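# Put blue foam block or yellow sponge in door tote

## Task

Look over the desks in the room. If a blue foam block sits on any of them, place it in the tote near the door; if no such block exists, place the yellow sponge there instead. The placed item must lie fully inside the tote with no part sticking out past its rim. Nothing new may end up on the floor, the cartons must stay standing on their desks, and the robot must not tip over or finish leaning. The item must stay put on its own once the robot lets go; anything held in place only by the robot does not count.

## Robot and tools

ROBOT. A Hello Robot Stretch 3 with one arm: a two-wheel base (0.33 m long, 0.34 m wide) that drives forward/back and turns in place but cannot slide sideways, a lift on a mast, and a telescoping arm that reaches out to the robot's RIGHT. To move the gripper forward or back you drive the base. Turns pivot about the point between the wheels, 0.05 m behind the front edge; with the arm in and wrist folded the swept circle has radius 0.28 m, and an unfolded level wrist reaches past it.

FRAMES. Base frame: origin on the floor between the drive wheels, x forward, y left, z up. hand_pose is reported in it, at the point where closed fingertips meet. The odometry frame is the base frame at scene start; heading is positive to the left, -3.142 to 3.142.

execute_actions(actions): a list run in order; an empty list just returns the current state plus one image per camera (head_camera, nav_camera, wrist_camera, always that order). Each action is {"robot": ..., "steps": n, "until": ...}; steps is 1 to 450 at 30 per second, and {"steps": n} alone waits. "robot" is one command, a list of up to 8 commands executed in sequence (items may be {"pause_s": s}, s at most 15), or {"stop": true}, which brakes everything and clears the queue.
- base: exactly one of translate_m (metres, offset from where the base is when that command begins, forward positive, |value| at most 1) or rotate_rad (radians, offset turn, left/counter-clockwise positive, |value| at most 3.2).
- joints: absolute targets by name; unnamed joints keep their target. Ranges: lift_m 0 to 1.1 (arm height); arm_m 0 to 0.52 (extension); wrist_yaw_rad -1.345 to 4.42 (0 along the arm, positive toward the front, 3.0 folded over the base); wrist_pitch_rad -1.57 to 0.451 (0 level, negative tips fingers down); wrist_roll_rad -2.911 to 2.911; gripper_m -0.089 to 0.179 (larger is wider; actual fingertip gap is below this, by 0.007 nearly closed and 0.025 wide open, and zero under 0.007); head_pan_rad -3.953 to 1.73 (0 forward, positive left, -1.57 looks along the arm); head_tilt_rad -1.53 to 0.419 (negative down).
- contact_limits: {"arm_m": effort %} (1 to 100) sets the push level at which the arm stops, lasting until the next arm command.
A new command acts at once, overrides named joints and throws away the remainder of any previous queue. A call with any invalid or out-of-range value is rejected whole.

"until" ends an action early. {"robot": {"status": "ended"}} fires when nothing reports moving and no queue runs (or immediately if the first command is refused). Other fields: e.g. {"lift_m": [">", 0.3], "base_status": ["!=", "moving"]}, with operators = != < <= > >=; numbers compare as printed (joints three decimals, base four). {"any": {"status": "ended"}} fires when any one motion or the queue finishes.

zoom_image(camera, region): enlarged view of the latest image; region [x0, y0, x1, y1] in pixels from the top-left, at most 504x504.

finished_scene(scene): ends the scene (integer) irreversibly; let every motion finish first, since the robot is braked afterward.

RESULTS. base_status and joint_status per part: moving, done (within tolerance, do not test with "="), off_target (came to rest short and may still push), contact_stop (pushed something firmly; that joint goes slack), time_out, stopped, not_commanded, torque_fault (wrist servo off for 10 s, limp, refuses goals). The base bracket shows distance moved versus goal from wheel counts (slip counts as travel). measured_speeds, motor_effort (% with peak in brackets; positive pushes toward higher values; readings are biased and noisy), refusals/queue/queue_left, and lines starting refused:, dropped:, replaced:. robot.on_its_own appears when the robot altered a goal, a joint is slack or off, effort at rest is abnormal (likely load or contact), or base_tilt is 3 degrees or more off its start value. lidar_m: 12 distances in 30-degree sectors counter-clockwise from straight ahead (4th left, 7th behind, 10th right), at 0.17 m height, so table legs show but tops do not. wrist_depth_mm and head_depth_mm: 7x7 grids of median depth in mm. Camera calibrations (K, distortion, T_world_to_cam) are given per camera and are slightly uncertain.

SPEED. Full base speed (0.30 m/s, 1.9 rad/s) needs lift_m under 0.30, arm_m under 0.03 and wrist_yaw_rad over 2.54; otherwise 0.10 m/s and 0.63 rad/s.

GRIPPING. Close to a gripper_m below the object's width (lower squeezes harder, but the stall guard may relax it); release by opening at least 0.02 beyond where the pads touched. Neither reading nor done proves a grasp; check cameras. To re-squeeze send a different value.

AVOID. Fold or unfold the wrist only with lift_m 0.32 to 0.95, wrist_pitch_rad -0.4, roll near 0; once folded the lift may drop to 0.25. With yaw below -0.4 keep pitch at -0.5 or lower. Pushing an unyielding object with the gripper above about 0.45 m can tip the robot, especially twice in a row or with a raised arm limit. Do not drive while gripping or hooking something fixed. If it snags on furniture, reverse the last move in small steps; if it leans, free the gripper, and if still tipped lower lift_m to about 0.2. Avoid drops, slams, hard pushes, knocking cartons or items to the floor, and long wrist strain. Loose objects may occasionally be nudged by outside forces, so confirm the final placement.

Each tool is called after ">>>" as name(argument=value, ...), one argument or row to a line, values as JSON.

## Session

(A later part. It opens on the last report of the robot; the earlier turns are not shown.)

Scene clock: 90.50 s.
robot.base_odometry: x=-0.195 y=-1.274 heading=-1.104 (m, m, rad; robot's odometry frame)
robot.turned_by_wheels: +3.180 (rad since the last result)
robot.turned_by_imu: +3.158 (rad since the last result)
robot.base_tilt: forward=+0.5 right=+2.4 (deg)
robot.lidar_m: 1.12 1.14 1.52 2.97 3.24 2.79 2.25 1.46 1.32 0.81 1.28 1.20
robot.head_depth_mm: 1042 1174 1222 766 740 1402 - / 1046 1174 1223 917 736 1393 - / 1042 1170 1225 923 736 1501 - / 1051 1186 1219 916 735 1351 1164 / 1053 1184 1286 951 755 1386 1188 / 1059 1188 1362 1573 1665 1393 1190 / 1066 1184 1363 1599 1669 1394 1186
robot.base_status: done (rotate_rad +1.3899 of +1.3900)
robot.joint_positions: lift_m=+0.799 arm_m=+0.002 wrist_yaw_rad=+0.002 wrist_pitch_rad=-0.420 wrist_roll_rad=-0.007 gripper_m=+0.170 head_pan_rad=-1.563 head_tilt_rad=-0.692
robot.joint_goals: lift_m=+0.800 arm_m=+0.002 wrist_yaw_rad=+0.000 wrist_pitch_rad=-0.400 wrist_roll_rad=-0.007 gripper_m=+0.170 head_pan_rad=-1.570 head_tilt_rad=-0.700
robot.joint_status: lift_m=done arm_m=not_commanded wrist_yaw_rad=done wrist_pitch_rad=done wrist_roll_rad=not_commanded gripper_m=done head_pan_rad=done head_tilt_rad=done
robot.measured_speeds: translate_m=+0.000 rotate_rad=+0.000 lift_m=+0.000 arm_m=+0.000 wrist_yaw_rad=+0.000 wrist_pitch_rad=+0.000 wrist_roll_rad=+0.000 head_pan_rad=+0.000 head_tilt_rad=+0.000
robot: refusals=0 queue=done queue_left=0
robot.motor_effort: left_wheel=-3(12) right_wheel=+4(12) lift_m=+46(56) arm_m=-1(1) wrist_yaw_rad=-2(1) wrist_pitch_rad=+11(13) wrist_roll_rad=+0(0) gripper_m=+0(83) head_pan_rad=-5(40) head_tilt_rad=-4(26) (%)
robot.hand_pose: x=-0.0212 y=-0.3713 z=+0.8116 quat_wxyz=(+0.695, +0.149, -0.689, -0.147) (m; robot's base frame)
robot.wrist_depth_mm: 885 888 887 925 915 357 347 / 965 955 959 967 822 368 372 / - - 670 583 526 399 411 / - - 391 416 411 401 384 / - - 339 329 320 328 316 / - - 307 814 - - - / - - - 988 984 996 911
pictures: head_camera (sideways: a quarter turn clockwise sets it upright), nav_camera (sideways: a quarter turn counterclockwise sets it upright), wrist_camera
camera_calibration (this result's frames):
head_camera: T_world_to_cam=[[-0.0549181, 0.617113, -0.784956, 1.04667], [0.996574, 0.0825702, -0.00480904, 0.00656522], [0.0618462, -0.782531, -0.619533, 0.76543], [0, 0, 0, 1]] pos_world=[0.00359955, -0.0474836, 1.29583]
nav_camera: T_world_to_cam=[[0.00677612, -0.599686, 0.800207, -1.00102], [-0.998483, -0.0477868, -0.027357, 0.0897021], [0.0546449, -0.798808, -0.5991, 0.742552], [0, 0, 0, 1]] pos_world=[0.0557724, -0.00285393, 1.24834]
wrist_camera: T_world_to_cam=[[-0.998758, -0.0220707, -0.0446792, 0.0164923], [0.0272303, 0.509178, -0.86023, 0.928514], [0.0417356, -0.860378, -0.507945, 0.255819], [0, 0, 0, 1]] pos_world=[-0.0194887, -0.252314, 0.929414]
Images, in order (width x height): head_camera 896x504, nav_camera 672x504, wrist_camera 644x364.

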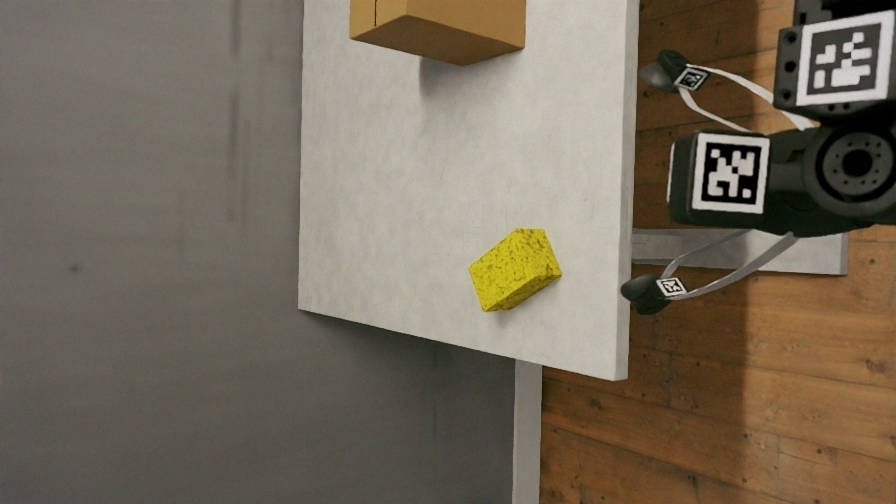

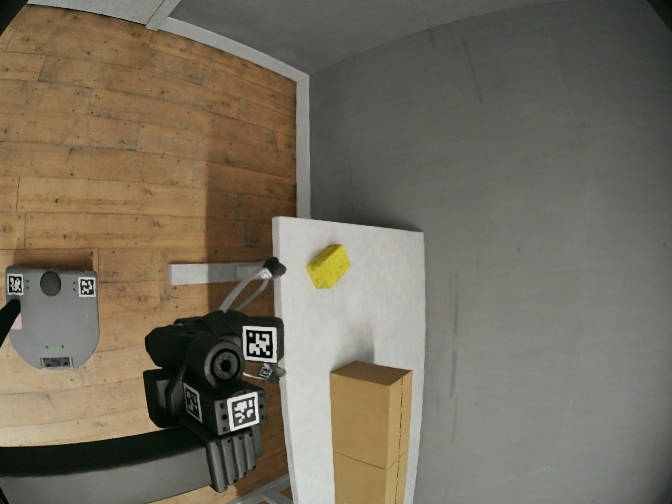

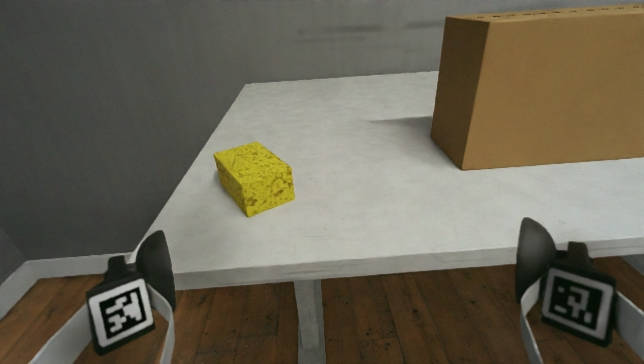

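>>> execute_actions(
  actions=[
    {"robot":[{"joints":{"wrist_yaw_rad":0.47,"arm_m":0.245}},{"joints":{"lift_m":0.73}}],"steps":450,"until":{"robot":{"status":"ended"}}},
  ],
)

>>> execute_actions(
  actions=[
    {"robot":[{"joints":{"gripper_m":0.01}},{"joints":{"lift_m":0.8}},{"joints":{"arm_m":0,"head_pan_rad":1.1,"head_tilt_rad":-0.9}}],"steps":450,"until":{"robot":{"status":"ended"}}},
  ],
)

Scene clock: 99.30 s.
robot.base_odometry: x=-0.195 y=-1.274 heading=-1.104 (m, m, rad; robot's odometry frame)
robot.turned_by_wheels: +0.000 (rad since the last result)
robot.turned_by_imu: +0.000 (rad since the last result)
robot.base_tilt: forward=+0.5 right=+2.5 (deg)
robot.lidar_m: 1.12 1.14 1.52 2.94 3.26 2.79 2.26 1.46 1.33 0.81 1.28 1.20
robot.head_depth_mm: 1040 1158 1230 761 757 - - / 1043 1180 1229 925 - 1392 1195 / 1053 1180 1223 919 - 1402 1194 / 1052 1175 1221 915 716 1360 1175 / 1048 1190 1299 952 756 1381 1191 / 1053 1176 1355 1576 1670 1383 1198 / 1056 1186 1351 1577 1652 1396 1191
robot.base_status: done (rotate_rad +1.3899 of +1.3900)
robot.joint_positions: lift_m=+0.731 arm_m=+0.245 wrist_yaw_rad=+0.470 wrist_pitch_rad=-0.419 wrist_roll_rad=-0.007 gripper_m=+0.170 head_pan_rad=-1.563 head_tilt_rad=-0.692
robot.joint_goals: lift_m=+0.730 arm_m=+0.245 wrist_yaw_rad=+0.470 wrist_pitch_rad=-0.400 wrist_roll_rad=-0.007 gripper_m=+0.170 head_pan_rad=-1.570 head_tilt_rad=-0.700
robot.joint_status: lift_m=done arm_m=done wrist_yaw_rad=done wrist_pitch_rad=done wrist_roll_rad=not_commanded gripper_m=done head_pan_rad=done head_tilt_rad=done
robot.measured_speeds: translate_m=+0.000 rotate_rad=+0.000 lift_m=+0.000 arm_m=+0.000 wrist_yaw_rad=+0.000 wrist_pitch_rad=+0.000 wrist_roll_rad=+0.000 head_pan_rad=+0.000 head_tilt_rad=+0.000
robot: refusals=0 queue=done queue_left=0
robot.motor_effort: left_wheel=-4(4) right_wheel=+4(4) lift_m=+13(44) arm_m=+2(6) wrist_yaw_rad=+0(1) wrist_pitch_rad=+11(11) wrist_roll_rad=+1(0) gripper_m=+0(0) head_pan_rad=-3(3) head_tilt_rad=-4(4) (%)
robot.hand_pose: x=+0.0800 y=-0.5897 z=+0.7430 quat_wxyz=(+0.710, +0.304, -0.635, +0.019) (m; robot's base frame)
robot.wrist_depth_mm: 925 969 859 750 681 622 557 / 943 - 939 837 603 565 528 / 963 - - 866 374 361 344 / 972 - - 196 271 265 259 / - - 228 152 162 217 208 / - - 185 124 122 175 175 / 954 154 156 124 129 148 141
pictures: head_camera (sideways: a quarter turn clockwise sets it upright), nav_camera (sideways: a quarter turn counterclockwise sets it upright), wrist_camera
camera_calibration (this result's frames):
head_camera: T_world_to_cam=[[-0.0548029, 0.617123, -0.784956, 1.04667], [0.996589, 0.0823841, -0.00480903, 0.00656511], [0.0617001, -0.782542, -0.619533, 0.765431], [0, 0, 0, 1]] pos_world=[0.00359069, -0.0474831, 1.29583]
nav_camera: T_world_to_cam=[[0.00666417, -0.599687, 0.800207, -1.00102], [-0.998492, -0.0476004, -0.027357, 0.0897022], [0.0544958, -0.798818, -0.5991, 0.742553], [0, 0, 0, 1]] pos_world=[0.0557719, -0.00286319, 1.24834]
wrist_camera: T_world_to_cam=[[-0.881406, -0.470241, -0.0446752, -0.164054], [-0.205307, 0.466557, -0.860333, 0.971427], [0.425408, -0.749131, -0.50777, 0.0636768], [0, 0, 0, 1]] pos_world=[0.0277536, -0.482669, 0.860755]
Images, in order (width x height): head_camera 896x504, nav_camera 672x504, wrist_camera 644x364.

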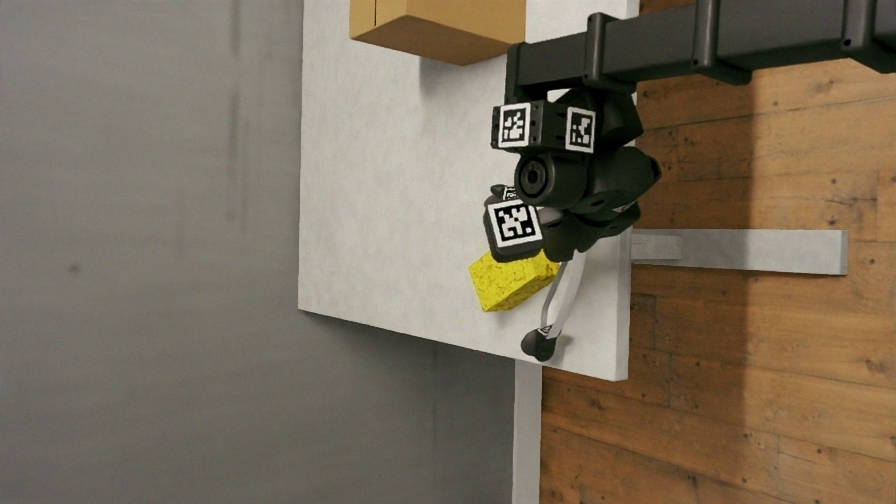

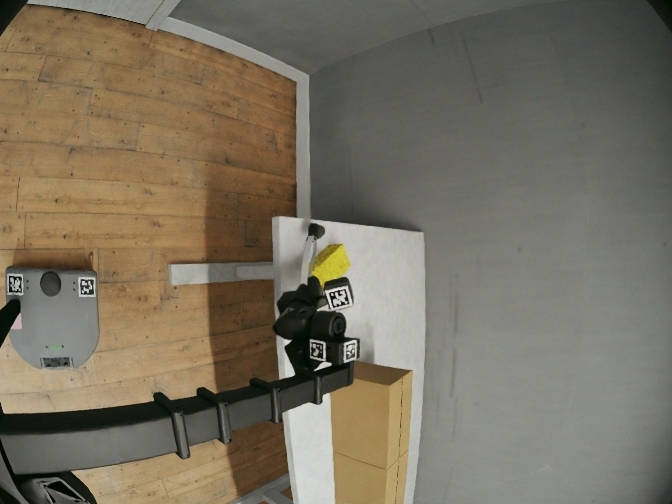

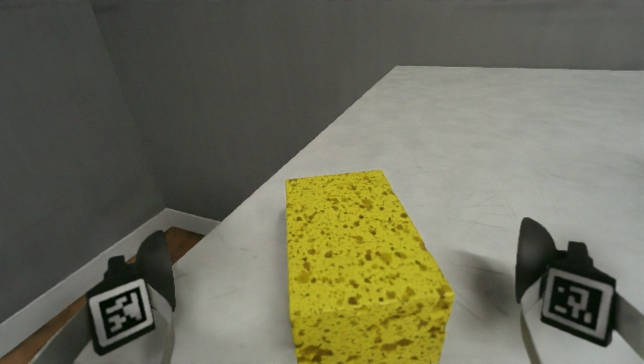

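Scene clock: 105.67 s.
robot.base_odometry: x=-0.195 y=-1.274 heading=-1.104 (m, m, rad; robot's odometry frame)
robot.turned_by_wheels: +0.000 (rad since the last result)
robot.turned_by_imu: +0.000 (rad since the last result)
robot.base_tilt: forward=+0.5 right=+2.4 (deg)
robot.lidar_m: 1.12 1.14 1.52 2.96 3.24 2.80 2.25 1.46 1.32 0.81 1.28 1.20
robot.head_depth_mm: 1416 1565 1740 1697 1437 1259 1129 / 1447 1702 1936 1683 1438 1260 1111 / 1486 1718 1910 1599 1455 1258 1125 / 2074 2249 2034 1614 1453 1264 1121 / 2871 2432 2041 1699 1451 1261 1125 / 3212 2573 2040 1697 1461 1258 1140 / 3052 2570 2046 1702 1442 1290 -
robot.base_status: done (rotate_rad +1.3898 of +1.3900)
robot.joint_positions: lift_m=+0.799 arm_m=+0.002 wrist_yaw_rad=+0.470 wrist_pitch_rad=-0.419 wrist_roll_rad=-0.007 gripper_m=+0.030 head_pan_rad=+1.093 head_tilt_rad=-0.889
robot.joint_goals: lift_m=+0.800 arm_m=+0.000 wrist_yaw_rad=+0.470 wrist_pitch_rad=-0.400 wrist_roll_rad=-0.007 gripper_m=+0.029 head_pan_rad=+1.100 head_tilt_rad=-0.900
robot.joint_status: lift_m=done arm_m=done wrist_yaw_rad=done wrist_pitch_rad=done wrist_roll_rad=not_commanded gripper_m=done head_pan_rad=done head_tilt_rad=done
robot.measured_speeds: translate_m=+0.000 rotate_rad=+0.000 lift_m=+0.000 arm_m=+0.000 wrist_yaw_rad=+0.000 wrist_pitch_rad=+0.000 wrist_roll_rad=+0.000 head_pan_rad=+0.000 head_tilt_rad=+0.000
robot: refusals=0 queue=done queue_left=0
robot.on_its_own: gripper_m is held at +0.029, not at your +0.010, by its stall guard, which is not easing now
robot.motor_effort: left_wheel=-4(4) right_wheel=+4(4) lift_m=+46(44) arm_m=-3(4) wrist_yaw_rad=+0(0) wrist_pitch_rad=+11(11) wrist_roll_rad=+0(0) gripper_m=-18(99) head_pan_rad=+5(42) head_tilt_rad=-5(22) (%)
robot.hand_pose: x=+0.0801 y=-0.3474 z=+0.8117 quat_wxyz=(+0.710, +0.304, -0.635, +0.019) (m; robot's base frame)
robot.wrist_depth_mm: 892 - - - 870 817 740 / 915 - - - 942 833 772 / 949 - - - 562 536 523 / 969 - - 195 409 401 380 / - - - 151 162 316 308 / - - - 124 122 267 254 / - - - 131 138 971 914
pictures: head_camera (sideways: a quarter turn clockwise sets it upright), nav_camera (sideways: a quarter turn counterclockwise sets it upright), wrist_camera
camera_calibration (this result's frames):
head_camera: T_world_to_cam=[[-0.304716, -0.697214, -0.648877, 0.870851], [-0.919618, 0.392688, 0.00991637, -0.000916166], [0.247892, 0.599741, -0.760829, 0.948069], [0, 0, 0, 1]] pos_world=[0.0295001, 0.038933, 1.2864]
nav_camera: T_world_to_cam=[[0.340685, 0.662284, 0.667318, -0.82986], [0.902481, -0.429333, -0.0346478, 0.0875902], [0.263555, 0.614046, -0.743966, 0.929705], [0, 0, 0, 1]] pos_world=[-0.0413562, 0.0163267, 1.24849]
wrist_camera: T_world_to_cam=[[-0.881189, -0.470649, -0.0446706, -0.0471258], [-0.205429, 0.46629, -0.860449, 0.917549], [0.425799, -0.749042, -0.507575, 0.279869], [0, 0, 0, 1]] pos_world=[0.0277965, -0.24039, 0.929453]
Images, in order (width x height): head_camera 896x504, nav_camera 672x504, wrist_camera 644x364.

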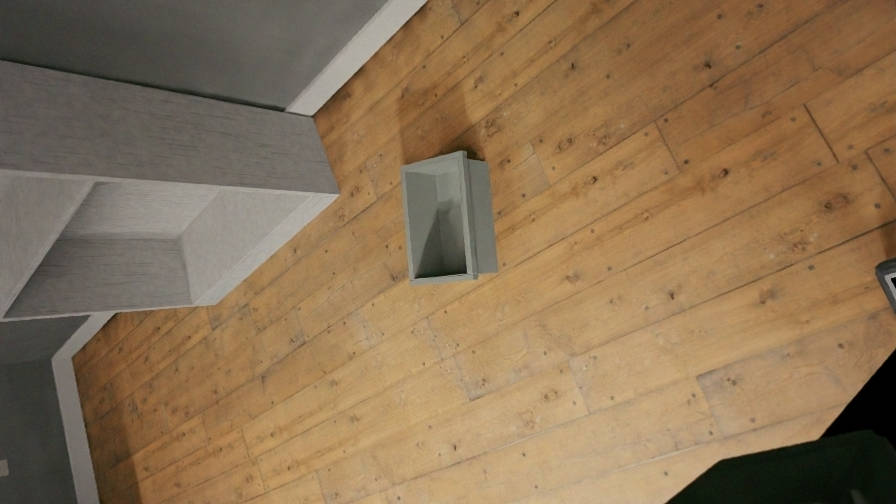

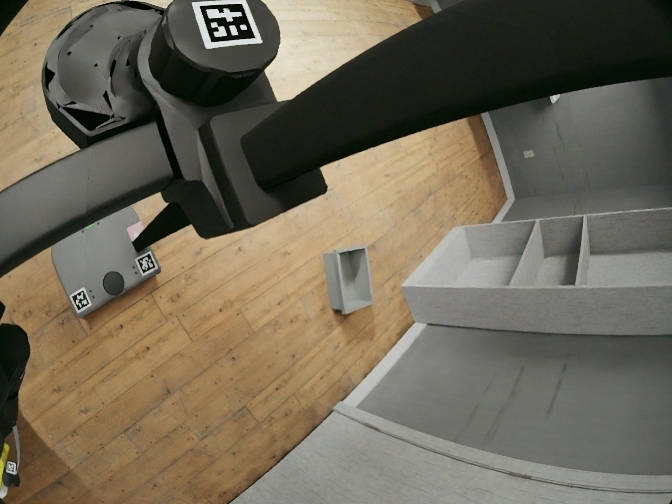

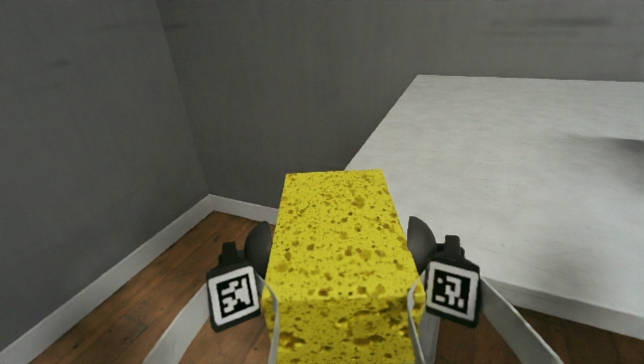

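>>> execute_actions(
  actions=[
    {"robot":[{"base":{"rotate_rad":1.09},"joints":{"wrist_yaw_rad":1.57}},{"base":{"translate_m":0.5},"joints":{"lift_m":0.38,"wrist_pitch_rad":-1.1,"head_pan_rad":-1.5,"head_tilt_rad":-1.1}},{"base":{"rotate_rad":1.42},"joints":{"arm_m":0.42}}],"steps":450,"until":{"robot":{"status":"ended"}}},
  ],
)

Scene clock: 124.53 s.
robot.base_odometry: x=+0.305 y=-1.281 heading=+1.406 (m, m, rad; robot's odometry frame)
robot.turned_by_wheels: +2.510 (rad since the last result)
robot.turned_by_imu: +2.493 (rad since the last result)
robot.base_tilt: forward=+0.5 right=+2.5 (deg)
robot.lidar_m: 2.78 2.45 2.92 1.86 1.68 1.54 0.95 0.86 0.85 1.05 1.76 2.60
robot.head_depth_mm: 1080 1233 1415 1458 1315 1196 1097 / 1139 1370 1602 1445 1317 1213 - / 1058 1297 1575 1411 1302 1230 - / 1601 1709 1591 1419 1300 1228 1114 / 1788 1817 1647 1463 1310 1204 1102 / 2074 1897 1669 1475 1323 1204 1107 / 2212 1888 1665 1488 1341 1212 1107
robot.base_status: done (rotate_rad +1.4199 of +1.4200)
robot.joint_positions: lift_m=+0.381 arm_m=+0.420 wrist_yaw_rad=+1.569 wrist_pitch_rad=-1.106 wrist_roll_rad=-0.007 gripper_m=+0.030 head_pan_rad=-1.493 head_tilt_rad=-1.087
robot.joint_goals: lift_m=+0.380 arm_m=+0.420 wrist_yaw_rad=+1.570 wrist_pitch_rad=-1.100 wrist_roll_rad=-0.007 gripper_m=+0.029 head_pan_rad=-1.500 head_tilt_rad=-1.100
robot.joint_status: lift_m=done arm_m=done wrist_yaw_rad=done wrist_pitch_rad=done wrist_roll_rad=not_commanded gripper_m=done head_pan_rad=done head_tilt_rad=done
robot.measured_speeds: translate_m=+0.000 rotate_rad=+0.000 lift_m=+0.000 arm_m=+0.000 wrist_yaw_rad=+0.000 wrist_pitch_rad=+0.000 wrist_roll_rad=+0.000 head_pan_rad=+0.000 head_tilt_rad=+0.000
robot: refusals=0 queue=done queue_left=0
robot.on_its_own: gripper_m is held at +0.029, not at your +0.010, by its stall guard, which is not easing now
robot.motor_effort: left_wheel=-3(8) right_wheel=+3(9) lift_m=+13(46) arm_m=+2(3) wrist_yaw_rad=+0(1) wrist_pitch_rad=+3(11) wrist_roll_rad=+0(0) gripper_m=-19(19) head_pan_rad=-3(45) head_tilt_rad=-6(21) (%)
robot.hand_pose: x=+0.0720 y=-0.5650 z=+0.2795 quat_wxyz=(+0.689, +0.687, -0.161, +0.165) (m; robot's base frame)
robot.wrist_depth_mm: 628 611 604 586 576 559 549 / 573 571 558 546 532 528 515 / 546 527 519 398 497 496 482 / 507 494 426 193 461 468 456 / 474 468 458 151 163 438 428 / 441 442 433 123 122 414 406 / 426 419 404 130 138 389 390
pictures: head_camera (sideways: a quarter turn clockwise sets it upright), nav_camera (sideways: a quarter turn counterclockwise sets it upright), wrist_camera
camera_calibration (this result's frames):
head_camera: T_world_to_cam=[[-0.117459, 0.865505, -0.486934, 0.65873], [0.988709, 0.147861, 0.0243193, -0.0313035], [0.0930469, -0.478579, -0.8731, 1.09497], [0, 0, 0, 1]] pos_world=[0.00644024, -0.0414762, 1.27754]
nav_camera: T_world_to_cam=[[0.0687809, -0.858689, 0.507861, -0.620454], [-0.993786, -0.103627, -0.0406207, 0.106924], [0.0875085, -0.501911, -0.860481, 1.08226], [0, 0, 0, 1]] pos_world=[0.0542277, 0.021502, 1.25071]
wrist_camera: T_world_to_cam=[[-0.014499, -0.998773, -0.0473458, -0.54049], [-0.938841, 0.029891, -0.343052, 0.22103], [0.344046, 0.0394762, -0.938123, 0.421925], [0, 0, 0, 1]] pos_world=[0.0545135, -0.56309, 0.446052]
Images, in order (width x height): head_camera 896x504, nav_camera 672x504, wrist_camera 644x364.

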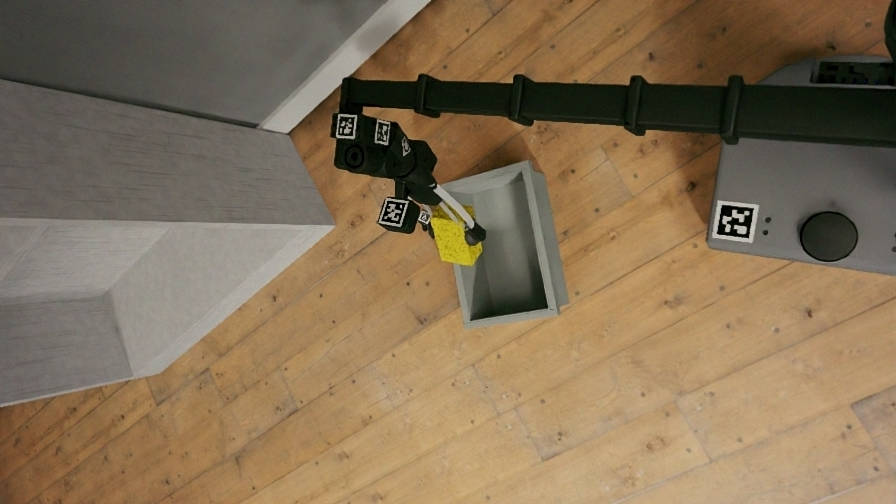

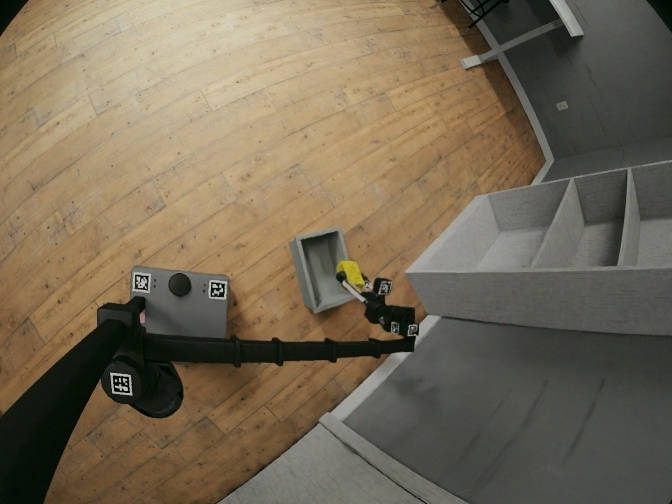

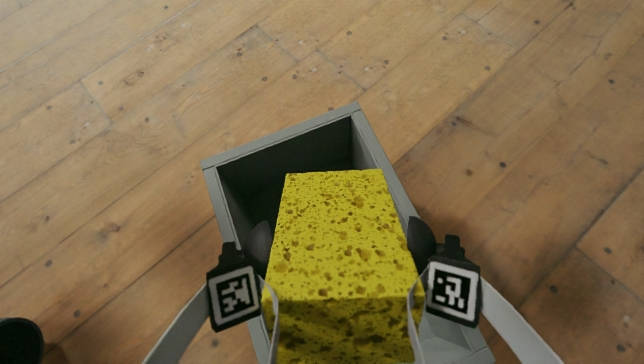

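>>> execute_actions(
  actions=[
    {"robot":[{"joints":{"wrist_yaw_rad":1.85,"lift_m":0.32},"base":{"translate_m":0.055}},{"joints":{"lift_m":0.17}},{"joints":{"gripper_m":0.1}},{"joints":{"lift_m":0.36}}],"steps":450,"until":{"robot":{"status":"ended"}}},
  ],
)

Scene clock: 141.97 s.
robot.base_odometry: x=+0.314 y=-1.226 heading=+1.406 (m, m, rad; robot's odometry frame)
robot.turned_by_wheels: +0.000 (rad since the last result)
robot.turned_by_imu: +0.000 (rad since the last result)
robot.base_tilt: forward=+0.5 right=+2.5 (deg)
robot.lidar_m: 2.72 2.42 2.88 1.91 1.71 1.62 1.00 0.89 0.89 1.05 1.73 2.63
robot.head_depth_mm: 1125 1296 1496 1461 1310 1194 1104 / 1092 1369 1613 1458 1299 1198 - / 1040 1282 1565 1393 1292 1229 - / 1678 1728 1624 1464 1295 1216 1121 / 1724 1804 1655 1484 1330 1208 1115 / 2130 1897 1668 1482 1327 1211 1114 / 2230 1887 1670 1481 1340 1214 1110
robot.base_status: done (translate_m +0.0550 of +0.0550)
robot.joint_positions: lift_m=+0.359 arm_m=+0.420 wrist_yaw_rad=+1.849 wrist_pitch_rad=-1.106 wrist_roll_rad=-0.007 gripper_m=+0.100 head_pan_rad=-1.493 head_tilt_rad=-1.087
robot.joint_goals: lift_m=+0.360 arm_m=+0.420 wrist_yaw_rad=+1.850 wrist_pitch_rad=-1.100 wrist_roll_rad=-0.007 gripper_m=+0.100 head_pan_rad=-1.500 head_tilt_rad=-1.100
robot.joint_status: lift_m=done arm_m=done wrist_yaw_rad=done wrist_pitch_rad=done wrist_roll_rad=not_commanded gripper_m=done head_pan_rad=done head_tilt_rad=done
robot.measured_speeds: translate_m=+0.000 rotate_rad=+0.000 lift_m=+0.000 arm_m=+0.000 wrist_yaw_rad=+0.000 wrist_pitch_rad=+0.000 wrist_roll_rad=+0.000 head_pan_rad=+0.000 head_tilt_rad=+0.000
robot: refusals=0 queue=done queue_left=0
robot.motor_effort: left_wheel=-4(7) right_wheel=+3(9) lift_m=+47(50) arm_m=+2(2) wrist_yaw_rad=+1(1) wrist_pitch_rad=+3(3) wrist_roll_rad=+0(1) gripper_m=-1(80) head_pan_rad=-3(3) head_tilt_rad=-6(6) (%)
robot.hand_pose: x=+0.0685 y=-0.5393 z=+0.2582 quat_wxyz=(+0.659, +0.703, -0.063, +0.259) (m; robot's base frame)
robot.wrist_depth_mm: 594 592 571 557 545 540 528 / 546 542 534 516 512 503 489 / 511 501 496 483 479 470 461 / 477 472 459 368 386 442 433 / 448 441 428 428 412 416 411 / 421 422 314 408 398 396 386 / 402 398 386 343 374 368 372
pictures: head_camera (sideways: a quarter turn clockwise sets it upright), nav_camera (sideways: a quarter turn counterclockwise sets it upright), wrist_camera
camera_calibration (this result's frames):
head_camera: T_world_to_cam=[[-0.117397, 0.865514, -0.486933, 0.658729], [0.98872, 0.14779, 0.0243193, -0.0313036], [0.0930126, -0.478586, -0.8731, 1.09497], [0, 0, 0, 1]] pos_world=[0.00643727, -0.0414762, 1.27754]
nav_camera: T_world_to_cam=[[0.0687194, -0.858694, 0.507861, -0.620454], [-0.993794, -0.103556, -0.0406207, 0.106924], [0.0874725, -0.501917, -0.860481, 1.08226], [0, 0, 0, 1]] pos_world=[0.0542292, 0.0214986, 1.25071]
wrist_camera: T_world_to_cam=[[0.261528, -0.964034, -0.0473448, -0.515989], [-0.910671, -0.230204, -0.343052, 0.0674554], [0.319815, 0.132833, -0.938123, 0.454124], [0, 0, 0, 1]] pos_world=[0.0511396, -0.542225, 0.424736]
Images, in order (width x height): head_camera 896x504, nav_camera 672x504, wrist_camera 644x364.

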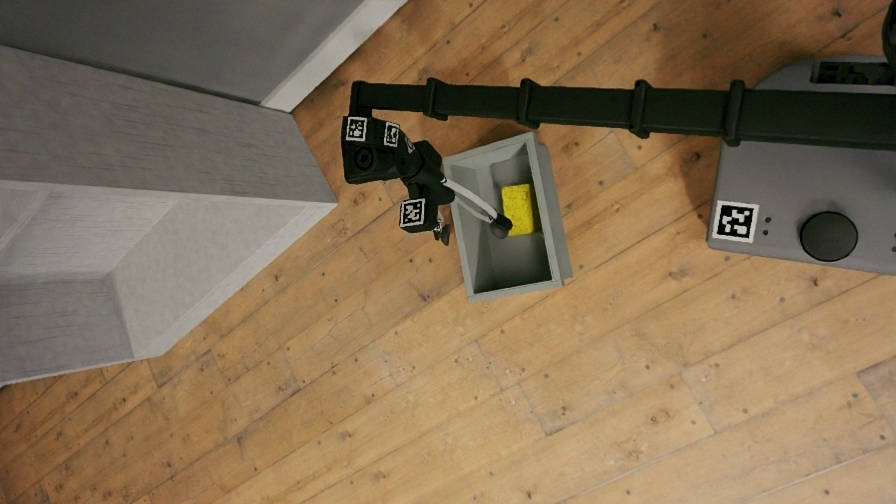

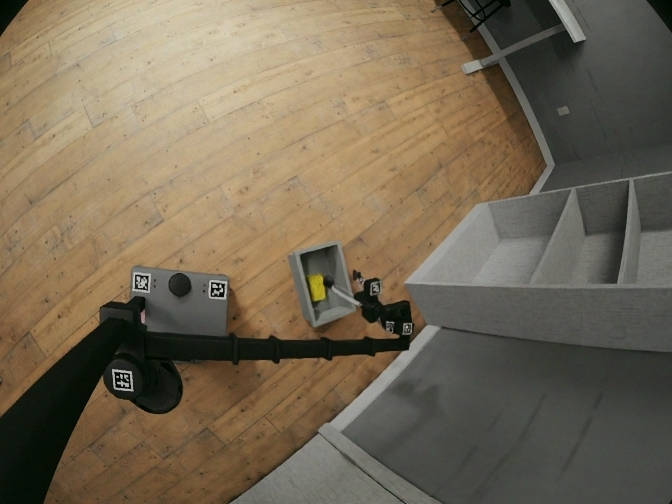

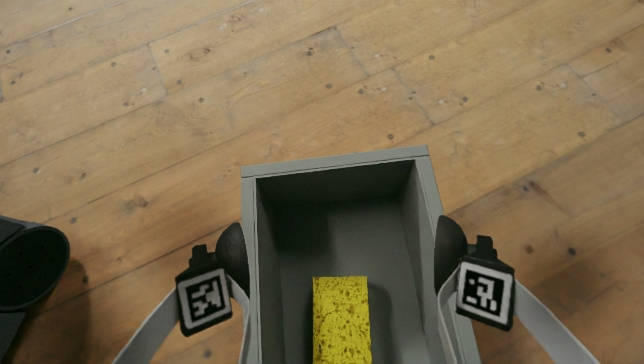

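>>> finished_scene(
  scene=2,
)

The scene is finished: the task was done.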